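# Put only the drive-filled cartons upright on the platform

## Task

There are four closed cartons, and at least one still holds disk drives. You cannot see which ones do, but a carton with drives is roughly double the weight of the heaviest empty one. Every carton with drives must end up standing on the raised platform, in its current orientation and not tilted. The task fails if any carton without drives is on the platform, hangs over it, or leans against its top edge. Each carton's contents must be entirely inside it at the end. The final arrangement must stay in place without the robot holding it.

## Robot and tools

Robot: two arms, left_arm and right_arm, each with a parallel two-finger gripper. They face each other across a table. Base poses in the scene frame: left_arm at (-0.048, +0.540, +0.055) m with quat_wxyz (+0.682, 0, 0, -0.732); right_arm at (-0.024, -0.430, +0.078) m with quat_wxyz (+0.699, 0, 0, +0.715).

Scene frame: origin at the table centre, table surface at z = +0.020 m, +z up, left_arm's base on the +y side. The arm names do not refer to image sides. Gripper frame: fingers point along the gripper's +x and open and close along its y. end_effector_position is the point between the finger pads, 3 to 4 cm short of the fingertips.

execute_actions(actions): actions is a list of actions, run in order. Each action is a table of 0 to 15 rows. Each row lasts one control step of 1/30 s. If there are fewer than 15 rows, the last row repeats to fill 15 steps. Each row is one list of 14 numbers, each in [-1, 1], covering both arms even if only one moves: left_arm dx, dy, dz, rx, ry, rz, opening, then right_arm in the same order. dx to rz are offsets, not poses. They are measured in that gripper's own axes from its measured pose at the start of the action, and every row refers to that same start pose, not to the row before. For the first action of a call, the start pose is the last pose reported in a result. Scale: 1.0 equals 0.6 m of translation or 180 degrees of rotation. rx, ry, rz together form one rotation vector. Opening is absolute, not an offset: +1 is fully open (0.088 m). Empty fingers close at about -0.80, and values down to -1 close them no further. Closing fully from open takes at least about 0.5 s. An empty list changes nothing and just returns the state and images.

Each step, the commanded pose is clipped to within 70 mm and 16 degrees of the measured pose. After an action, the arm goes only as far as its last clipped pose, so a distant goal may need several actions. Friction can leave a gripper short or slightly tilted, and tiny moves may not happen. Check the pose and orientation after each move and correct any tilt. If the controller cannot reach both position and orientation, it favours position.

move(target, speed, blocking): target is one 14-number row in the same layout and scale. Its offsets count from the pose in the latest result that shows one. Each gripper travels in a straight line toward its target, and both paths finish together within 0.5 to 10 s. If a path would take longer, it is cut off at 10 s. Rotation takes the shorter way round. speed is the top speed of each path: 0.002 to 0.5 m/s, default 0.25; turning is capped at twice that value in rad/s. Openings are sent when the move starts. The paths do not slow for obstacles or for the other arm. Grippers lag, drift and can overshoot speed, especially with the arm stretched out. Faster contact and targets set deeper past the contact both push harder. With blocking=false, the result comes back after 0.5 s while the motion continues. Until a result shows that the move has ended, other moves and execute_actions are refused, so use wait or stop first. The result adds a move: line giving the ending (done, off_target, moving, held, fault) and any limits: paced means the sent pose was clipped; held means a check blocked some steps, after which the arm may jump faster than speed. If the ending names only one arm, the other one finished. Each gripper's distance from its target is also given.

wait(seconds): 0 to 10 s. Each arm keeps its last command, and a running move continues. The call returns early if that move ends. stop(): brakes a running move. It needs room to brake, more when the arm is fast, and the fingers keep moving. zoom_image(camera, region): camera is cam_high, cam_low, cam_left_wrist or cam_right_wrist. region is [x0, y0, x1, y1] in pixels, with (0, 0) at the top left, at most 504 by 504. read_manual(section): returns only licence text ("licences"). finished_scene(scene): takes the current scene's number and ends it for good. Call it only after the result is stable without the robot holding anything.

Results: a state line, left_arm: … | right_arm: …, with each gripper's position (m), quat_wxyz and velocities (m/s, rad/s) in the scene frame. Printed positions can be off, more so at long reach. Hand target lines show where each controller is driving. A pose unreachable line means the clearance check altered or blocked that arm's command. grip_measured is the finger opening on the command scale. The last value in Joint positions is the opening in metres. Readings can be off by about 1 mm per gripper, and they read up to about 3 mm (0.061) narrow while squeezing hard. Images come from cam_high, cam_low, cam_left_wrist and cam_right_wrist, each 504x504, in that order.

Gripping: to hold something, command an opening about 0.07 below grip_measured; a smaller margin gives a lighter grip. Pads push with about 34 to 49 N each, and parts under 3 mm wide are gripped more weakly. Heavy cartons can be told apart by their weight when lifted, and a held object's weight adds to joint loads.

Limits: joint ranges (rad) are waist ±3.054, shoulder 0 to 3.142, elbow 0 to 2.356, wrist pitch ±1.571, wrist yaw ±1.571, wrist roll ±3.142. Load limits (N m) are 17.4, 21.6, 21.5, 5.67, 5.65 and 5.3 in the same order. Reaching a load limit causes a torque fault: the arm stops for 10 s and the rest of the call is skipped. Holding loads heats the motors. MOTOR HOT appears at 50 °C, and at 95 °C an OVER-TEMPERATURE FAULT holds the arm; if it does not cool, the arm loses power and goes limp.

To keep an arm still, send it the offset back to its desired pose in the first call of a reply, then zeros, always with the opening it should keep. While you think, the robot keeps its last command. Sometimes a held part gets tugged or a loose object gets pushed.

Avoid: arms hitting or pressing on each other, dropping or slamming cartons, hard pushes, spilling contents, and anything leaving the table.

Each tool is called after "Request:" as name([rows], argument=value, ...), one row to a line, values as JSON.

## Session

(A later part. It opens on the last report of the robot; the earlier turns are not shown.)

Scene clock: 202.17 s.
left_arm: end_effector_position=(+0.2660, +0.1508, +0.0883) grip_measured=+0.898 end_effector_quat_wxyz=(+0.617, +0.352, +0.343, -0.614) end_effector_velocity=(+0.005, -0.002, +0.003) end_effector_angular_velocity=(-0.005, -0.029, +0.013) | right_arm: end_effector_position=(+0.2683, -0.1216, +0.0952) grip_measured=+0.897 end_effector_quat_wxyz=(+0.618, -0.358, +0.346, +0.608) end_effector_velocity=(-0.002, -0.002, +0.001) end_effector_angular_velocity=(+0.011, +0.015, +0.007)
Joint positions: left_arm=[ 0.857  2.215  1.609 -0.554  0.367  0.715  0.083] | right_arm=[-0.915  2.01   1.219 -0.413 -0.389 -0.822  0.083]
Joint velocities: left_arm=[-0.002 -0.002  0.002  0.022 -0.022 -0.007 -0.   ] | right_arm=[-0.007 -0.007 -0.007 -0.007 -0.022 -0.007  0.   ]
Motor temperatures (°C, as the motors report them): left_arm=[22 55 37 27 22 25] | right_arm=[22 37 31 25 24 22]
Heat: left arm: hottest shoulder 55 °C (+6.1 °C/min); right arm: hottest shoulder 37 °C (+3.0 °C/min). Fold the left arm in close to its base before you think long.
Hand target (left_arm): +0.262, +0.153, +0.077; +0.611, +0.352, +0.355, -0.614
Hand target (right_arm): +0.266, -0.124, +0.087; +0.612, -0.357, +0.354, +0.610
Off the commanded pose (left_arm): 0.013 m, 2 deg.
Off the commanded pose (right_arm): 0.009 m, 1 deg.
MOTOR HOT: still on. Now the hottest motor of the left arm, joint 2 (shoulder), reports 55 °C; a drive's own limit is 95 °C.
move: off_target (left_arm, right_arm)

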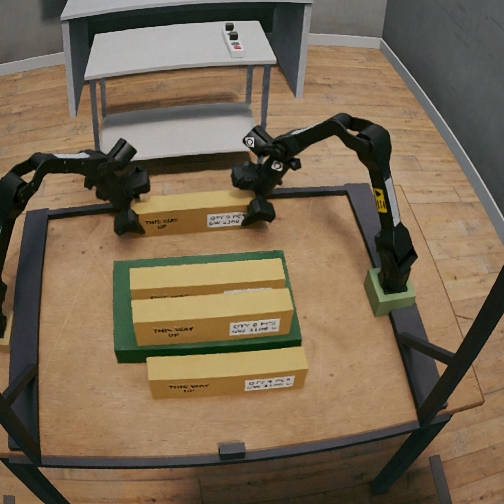

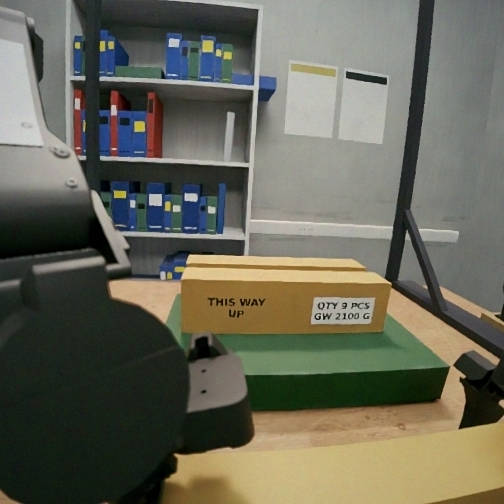

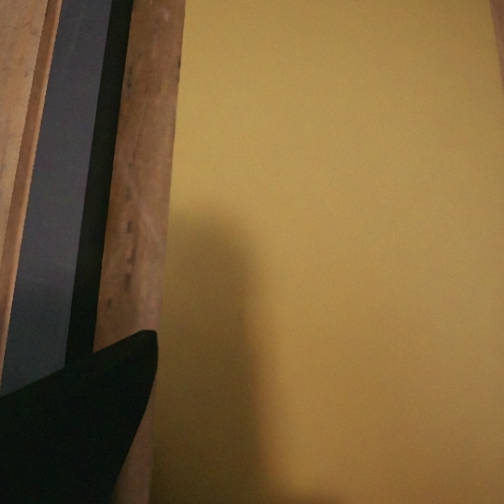

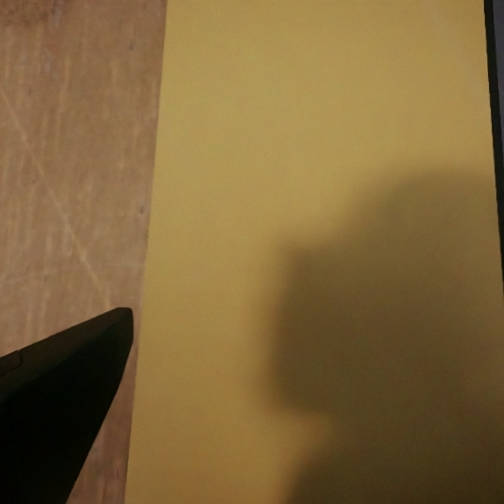

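Centred. Grip and weigh.

Request:
move(target=[0,0,0,0,0,0,0.21,0,0,0,0,0,0,0.21])

Request:
move(target=[-0.0856,0,0.052,0,0,0,0.21,-0.0866,0,0.05,0,0,0,0.21], speed=0.04)

Scene clock: 205.67 s.
left_arm: end_effector_position=(+0.2660, +0.1507, +0.0884) grip_measured=+0.295 end_effector_quat_wxyz=(+0.618, +0.352, +0.343, -0.614) end_effector_velocity=(-0.004, +0.001, -0.001) end_effector_angular_velocity=(+0.004, +0.017, +0.001) | right_arm: end_effector_position=(+0.2684, -0.1217, +0.0951) grip_measured=+0.286 end_effector_quat_wxyz=(+0.618, -0.358, +0.346, +0.608) end_effector_velocity=(-0.001, -0.001, +0.002) end_effector_angular_velocity=(+0.003, -0.005, +0.019)
Joint positions: left_arm=[ 0.857  2.215  1.609 -0.554  0.368  0.715  0.053] | right_arm=[-0.915  2.011  1.219 -0.413 -0.389 -0.822  0.053]
Joint velocities: left_arm=[-0.002 -0.002 -0.007 -0.007  0.007 -0.007 -0.   ] | right_arm=[-0.002 -0.007 -0.002 -0.007 -0.007 -0.022 -0.   ]
Motor temperatures (°C, as the motors report them): left_arm=[22 55 36 27 22 25] | right_arm=[22 36 31 25 24 22]
Heat: left arm: hottest shoulder 55 °C (+6.0 °C/min); right arm: hottest shoulder 36 °C (+2.0 °C/min). Fold the left arm in close to its base before you think long.
Hand target (left_arm): +0.266, +0.151, +0.088; +0.618, +0.352, +0.343, -0.614
Hand target (right_arm): +0.268, -0.122, +0.095; +0.618, -0.358, +0.346, +0.608
Off the commanded pose (left_arm): 0.000 m, 0 deg.
Off the commanded pose (right_arm): 0.000 m, 0 deg.
MOTOR HOT: still on. Now the hottest motor of the left arm, joint 2 (shoulder), reports 55 °C; a drive's own limit is 95 °C.
move: done

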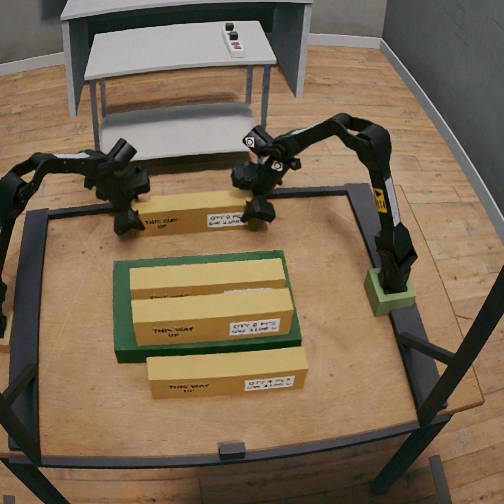

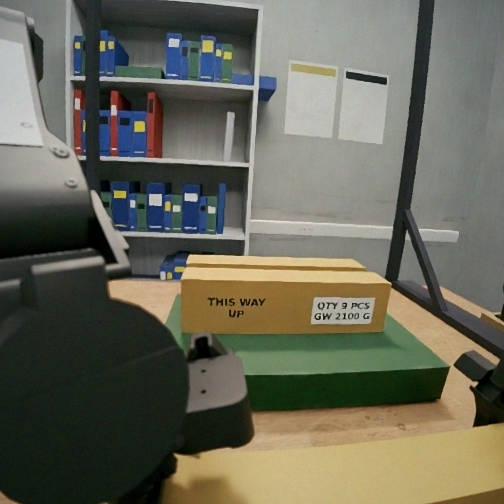

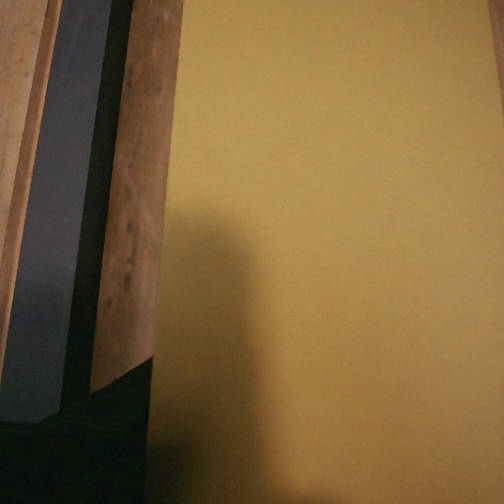

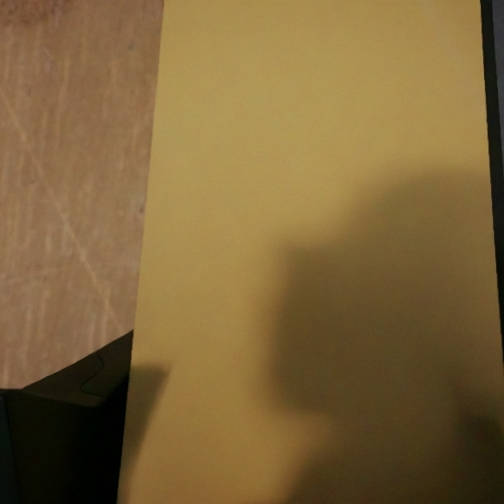

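Scene clock: 207.50 s.
left_arm: end_effector_position=(+0.2625, +0.1509, +0.1395) grip_measured=+0.295 end_effector_quat_wxyz=(+0.613, +0.350, +0.351, -0.616) end_effector_velocity=(-0.004, +0.001, +0.002) end_effector_angular_velocity=(+0.013, +0.008, +0.002) | right_arm: end_effector_position=(+0.2647, -0.1228, +0.1464) grip_measured=+0.286 end_effector_quat_wxyz=(+0.612, -0.357, +0.354, +0.610) end_effector_velocity=(-0.001, -0.004, +0.002) end_effector_angular_velocity=(-0.013, +0.002, +0.001)
Joint positions: left_arm=[ 0.853  2.161  1.736 -0.752  0.371  0.71   0.053] | right_arm=[-0.913  1.924  1.326 -0.626 -0.391 -0.821  0.053]
Joint velocities: left_arm=[-0.007 -0.007  0.002 -0.022 -0.007 -0.007 -0.   ] | right_arm=[-0.002 -0.007  0.002 -0.022  0.007 -0.007  0.   ]
Motor temperatures (°C, as the motors report them): left_arm=[22 55 36 26 22 25] | right_arm=[22 37 31 25 24 22]
Heat: left arm: hottest shoulder 55 °C (+6.0 °C/min); right arm: hottest shoulder 37 °C (+3.0 °C/min). Fold the left arm in close to its base before you think long.
Hand target (left_arm): +0.264, +0.151, +0.148; +0.617, +0.352, +0.343, -0.614
Hand target (right_arm): +0.267, -0.122, +0.155; +0.618, -0.358, +0.346, +0.608
Off the commanded pose (left_arm): 0.009 m, 1 deg.
Off the commanded pose (right_arm): 0.009 m, 1 deg.
MOTOR HOT: still on. Now the hottest motor of the left arm, joint 2 (shoulder), reports 55 °C; a drive's own limit is 95 °C.
move: off_target (left_arm, right_arm)

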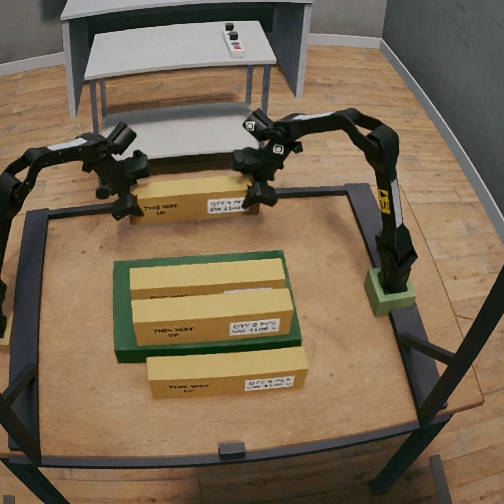

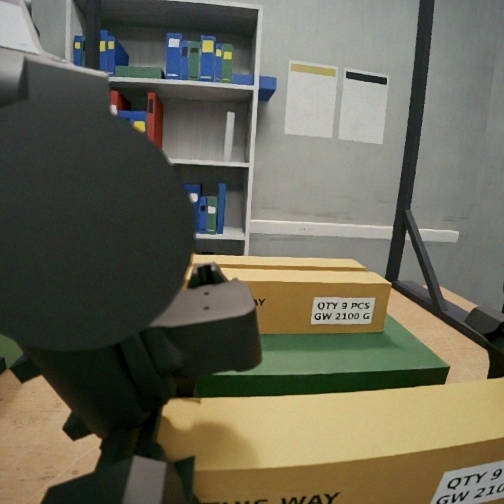

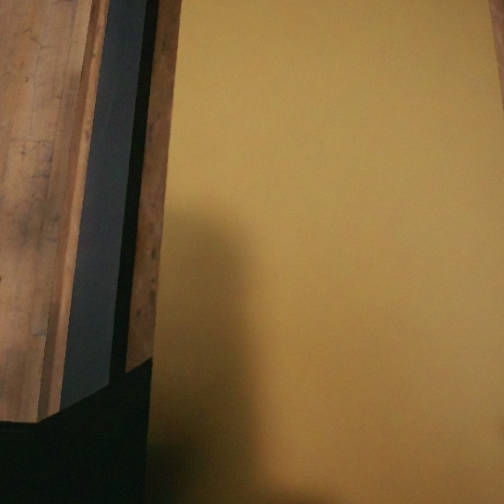

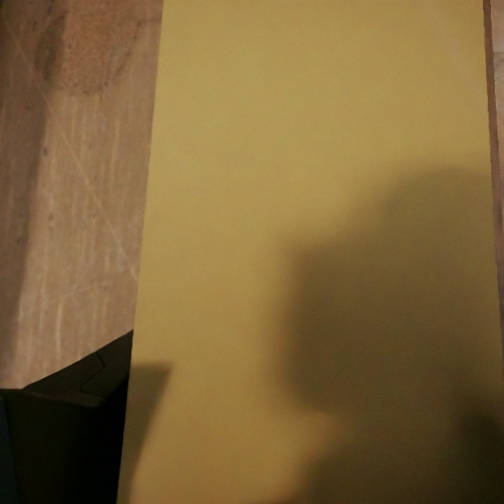

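Request:
move(target=[0.089,0,-0.054,0,0,0,0.21,0.085,0,-0.051,0,0,0,0.21], speed=0.03)

Scene clock: 212.17 s.
left_arm: end_effector_position=(+0.2654, +0.1498, +0.0886) grip_measured=+0.295 end_effector_quat_wxyz=(+0.618, +0.350, +0.342, -0.615) end_effector_velocity=(-0.001, +0.000, -0.003) end_effector_angular_velocity=(+0.006, +0.001, +0.007) | right_arm: end_effector_position=(+0.2680, -0.1225, +0.0954) grip_measured=+0.286 end_effector_quat_wxyz=(+0.618, -0.358, +0.347, +0.608) end_effector_velocity=(-0.002, -0.001, +0.001) end_effector_angular_velocity=(+0.012, +0.022, -0.006)
Joint positions: left_arm=[ 0.856  2.214  1.605 -0.547  0.371  0.711  0.053] | right_arm=[-0.917  2.008  1.216 -0.413 -0.39  -0.823  0.053]
Joint velocities: left_arm=[-0.002  0.002 -0.007  0.007 -0.007 -0.007 -0.   ] | right_arm=[-0.007 -0.002 -0.002 -0.007 -0.022  0.007 -0.   ]
Motor temperatures (°C, as the motors report them): left_arm=[22 56 36 26 22 25] | right_arm=[22 37 30 25 24 22]
Heat: left arm: hottest shoulder 56 °C (+7.0 °C/min); right arm: hottest shoulder 37 °C (+4.0 °C/min). Fold the left arm in close to its base before you think long.
Hand target (left_arm): +0.263, +0.152, +0.077; +0.613, +0.350, +0.351, -0.616
Hand target (right_arm): +0.265, -0.124, +0.087; +0.612, -0.357, +0.354, +0.610
Off the commanded pose (left_arm): 0.012 m, 1 deg.
Off the commanded pose (right_arm): 0.009 m, 1 deg.
MOTOR HOT: still on. Now the hottest motor of the left arm, joint 2 (shoulder), reports 56 °C; a drive's own limit is 95 °C.
move: off_target (left_arm, right_arm)

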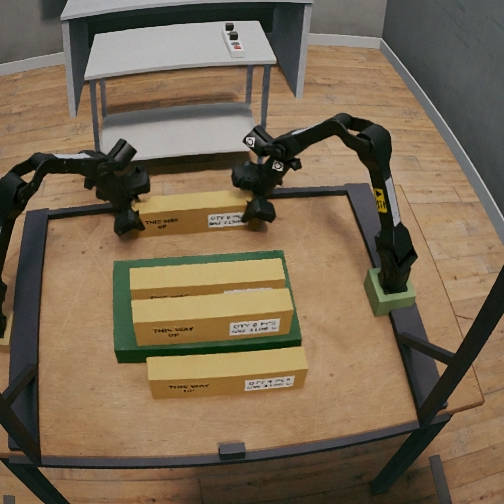

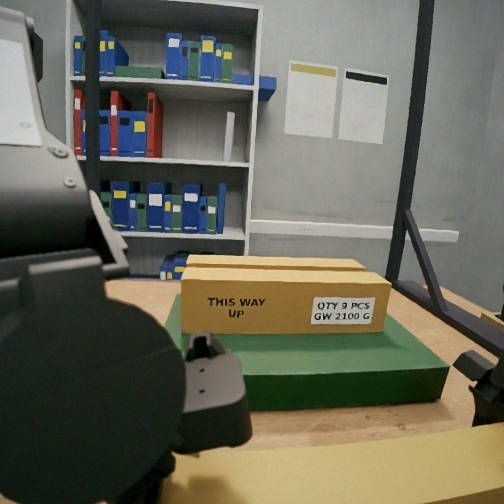

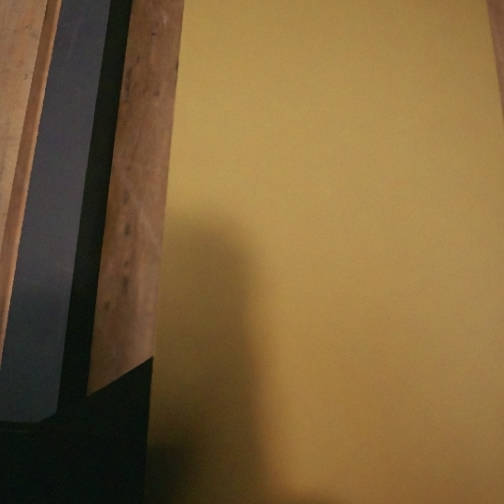

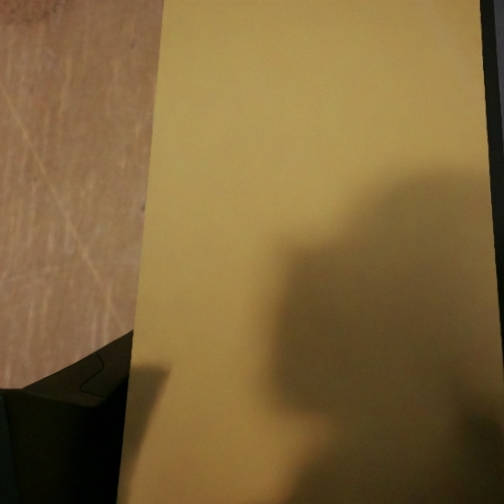

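Request:
move(target=[0,0,0,0,0,0,0.8,0,0,0,0,0,0,0.8])

Request:
move(target=[-0.14,0,0,0,0,0,0.8,-0.14,0,0,0,0,0,0.8], speed=0.12)

Scene clock: 216.60 s.
left_arm: end_effector_position=(+0.2656, +0.1496, +0.0886) grip_measured=+0.796 end_effector_quat_wxyz=(+0.619, +0.350, +0.341, -0.615) end_effector_velocity=(-0.002, +0.004, -0.003) end_effector_angular_velocity=(+0.030, +0.005, +0.013) | right_arm: end_effector_position=(+0.2681, -0.1225, +0.0953) grip_measured=+0.795 end_effector_quat_wxyz=(+0.618, -0.358, +0.346, +0.608) end_effector_velocity=(-0.002, -0.004, -0.001) end_effector_angular_velocity=(-0.009, +0.018, +0.002)
Joint positions: left_arm=[ 0.856  2.214  1.604 -0.544  0.371  0.711  0.078] | right_arm=[-0.917  2.008  1.215 -0.412 -0.39  -0.823  0.078]
Joint velocities: left_arm=[-0.002 -0.002 -0.002 -0.022 -0.022 -0.007  0.001] | right_arm=[-0.007 -0.002 -0.002 -0.022 -0.007 -0.007  0.   ]
Motor temperatures (°C, as the motors report them): left_arm=[22 55 36 27 22 25] | right_arm=[22 37 30 25 24 22]
Heat: left arm: hottest shoulder 55 °C (+5.1 °C/min); right arm: hottest shoulder 37 °C (+3.0 °C/min). Fold the left arm in close to its base before you think long.
Hand target (left_arm): +0.265, +0.150, +0.089; +0.618, +0.350, +0.342, -0.615
Hand target (right_arm): +0.268, -0.123, +0.095; +0.618, -0.358, +0.347, +0.608
Off the commanded pose (left_arm): 0.000 m, 0 deg.
Off the commanded pose (right_arm): 0.000 m, 0 deg.
MOTOR HOT: still on. Now the hottest motor of the left arm, joint 2 (shoulder), reports 55 °C; a drive's own limit is 95 °C.
move: done

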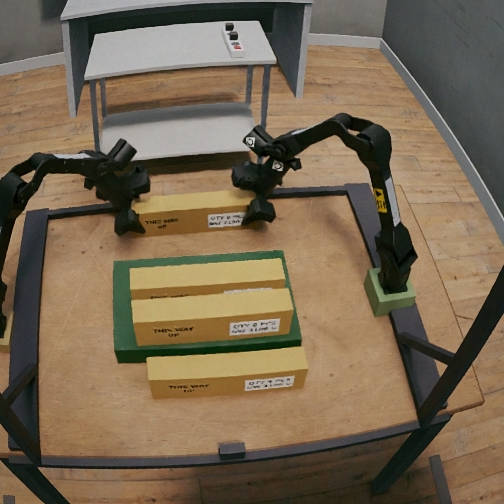

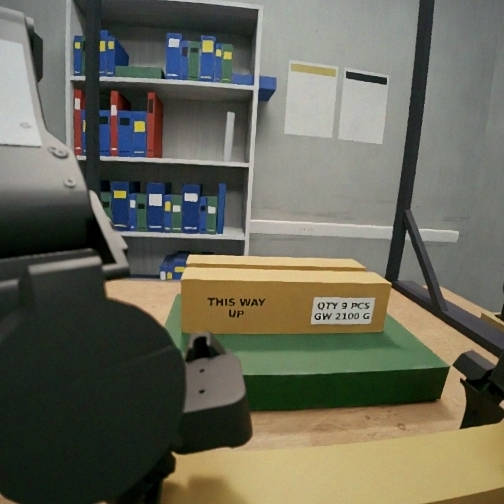

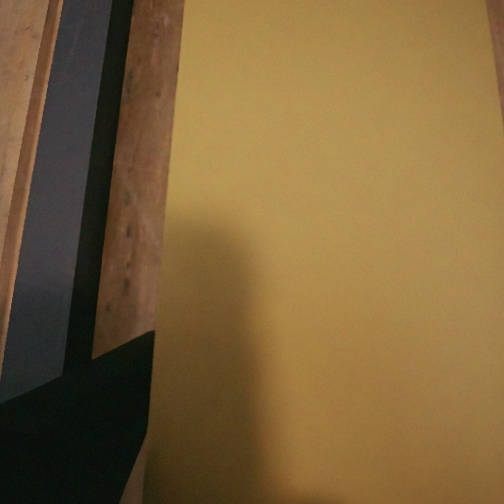

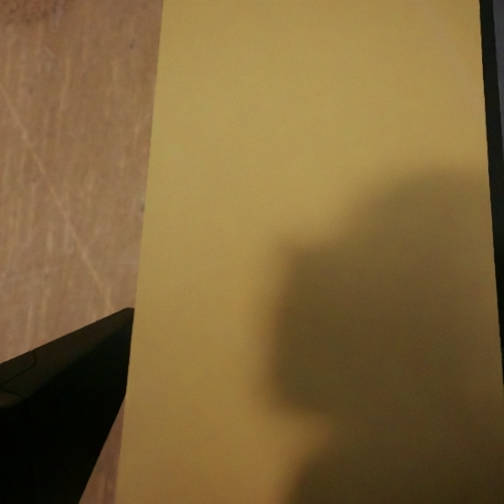

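Scene clock: 217.77 s.
left_arm: end_effector_position=(+0.2635, +0.1925, +0.1553) grip_measured=+0.798 end_effector_quat_wxyz=(+0.617, +0.349, +0.345, -0.615) end_effector_velocity=(-0.006, -0.001, +0.001) end_effector_angular_velocity=(-0.011, +0.023, -0.004) | right_arm: end_effector_position=(+0.2642, -0.1652, +0.1603) grip_measured=+0.796 end_effector_quat_wxyz=(+0.613, -0.357, +0.356, +0.608) end_effector_velocity=(-0.004, -0.000, +0.003) end_effector_angular_velocity=(+0.011, +0.025, -0.002)
Joint positions: left_arm=[ 0.927  2.035  1.604 -0.757  0.399  0.779  0.078] | right_arm=[-1.006  1.821  1.252 -0.691 -0.417 -0.913  0.078]
Joint velocities: left_arm=[-0.002 -0.007 -0.007 -0.007  0.022 -0.007 -0.   ] | right_arm=[-0.002 -0.007  0.002 -0.022 -0.022  0.007 -0.   ]
Motor temperatures (°C, as the motors report them): left_arm=[22 55 35 27 22 25] | right_arm=[22 37 30 25 24 22]
Heat: left arm: hottest shoulder 55 °C (+4.0 °C/min); right arm: hottest shoulder 37 °C (+2.0 °C/min). Fold the left arm in close to its base before you think long.
Hand target (left_arm): +0.264, +0.194, +0.160; +0.619, +0.349, +0.341, -0.616
Hand target (right_arm): +0.267, -0.165, +0.168; +0.618, -0.358, +0.346, +0.608
Off the commanded pose (left_arm): 0.005 m, 0 deg.
Off the commanded pose (right_arm): 0.008 m, 1 deg.
MOTOR HOT: still on. Now the hottest motor of the left arm, joint 2 (shoulder), reports 55 °C; a drive's own limit is 95 °C.
move: done

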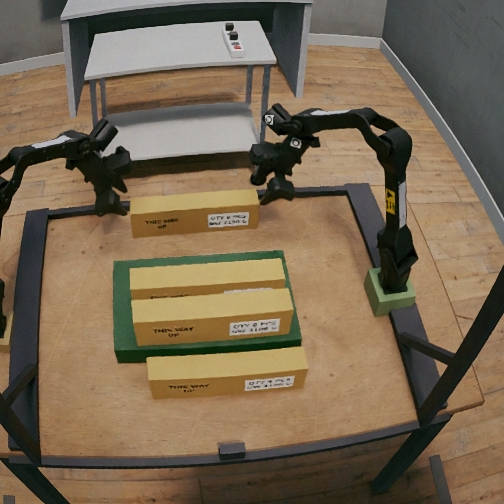

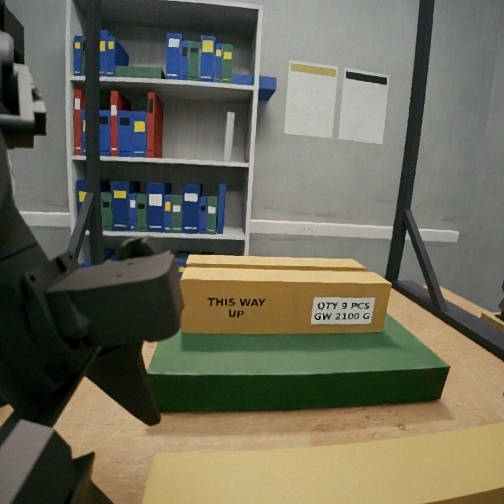

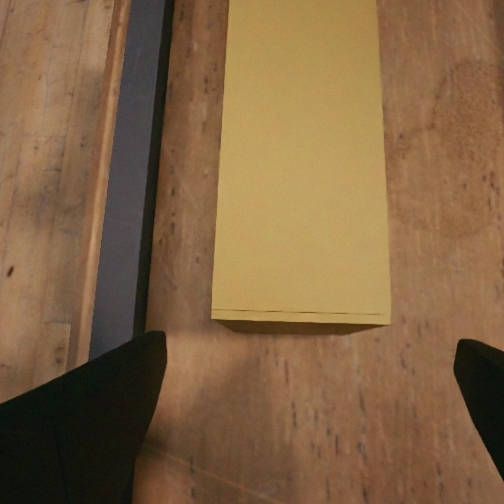

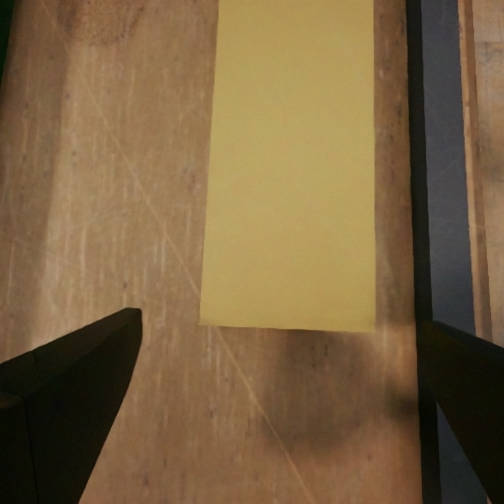

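Request:
finished_scene(scene=2)

The scene is finished: the task was done.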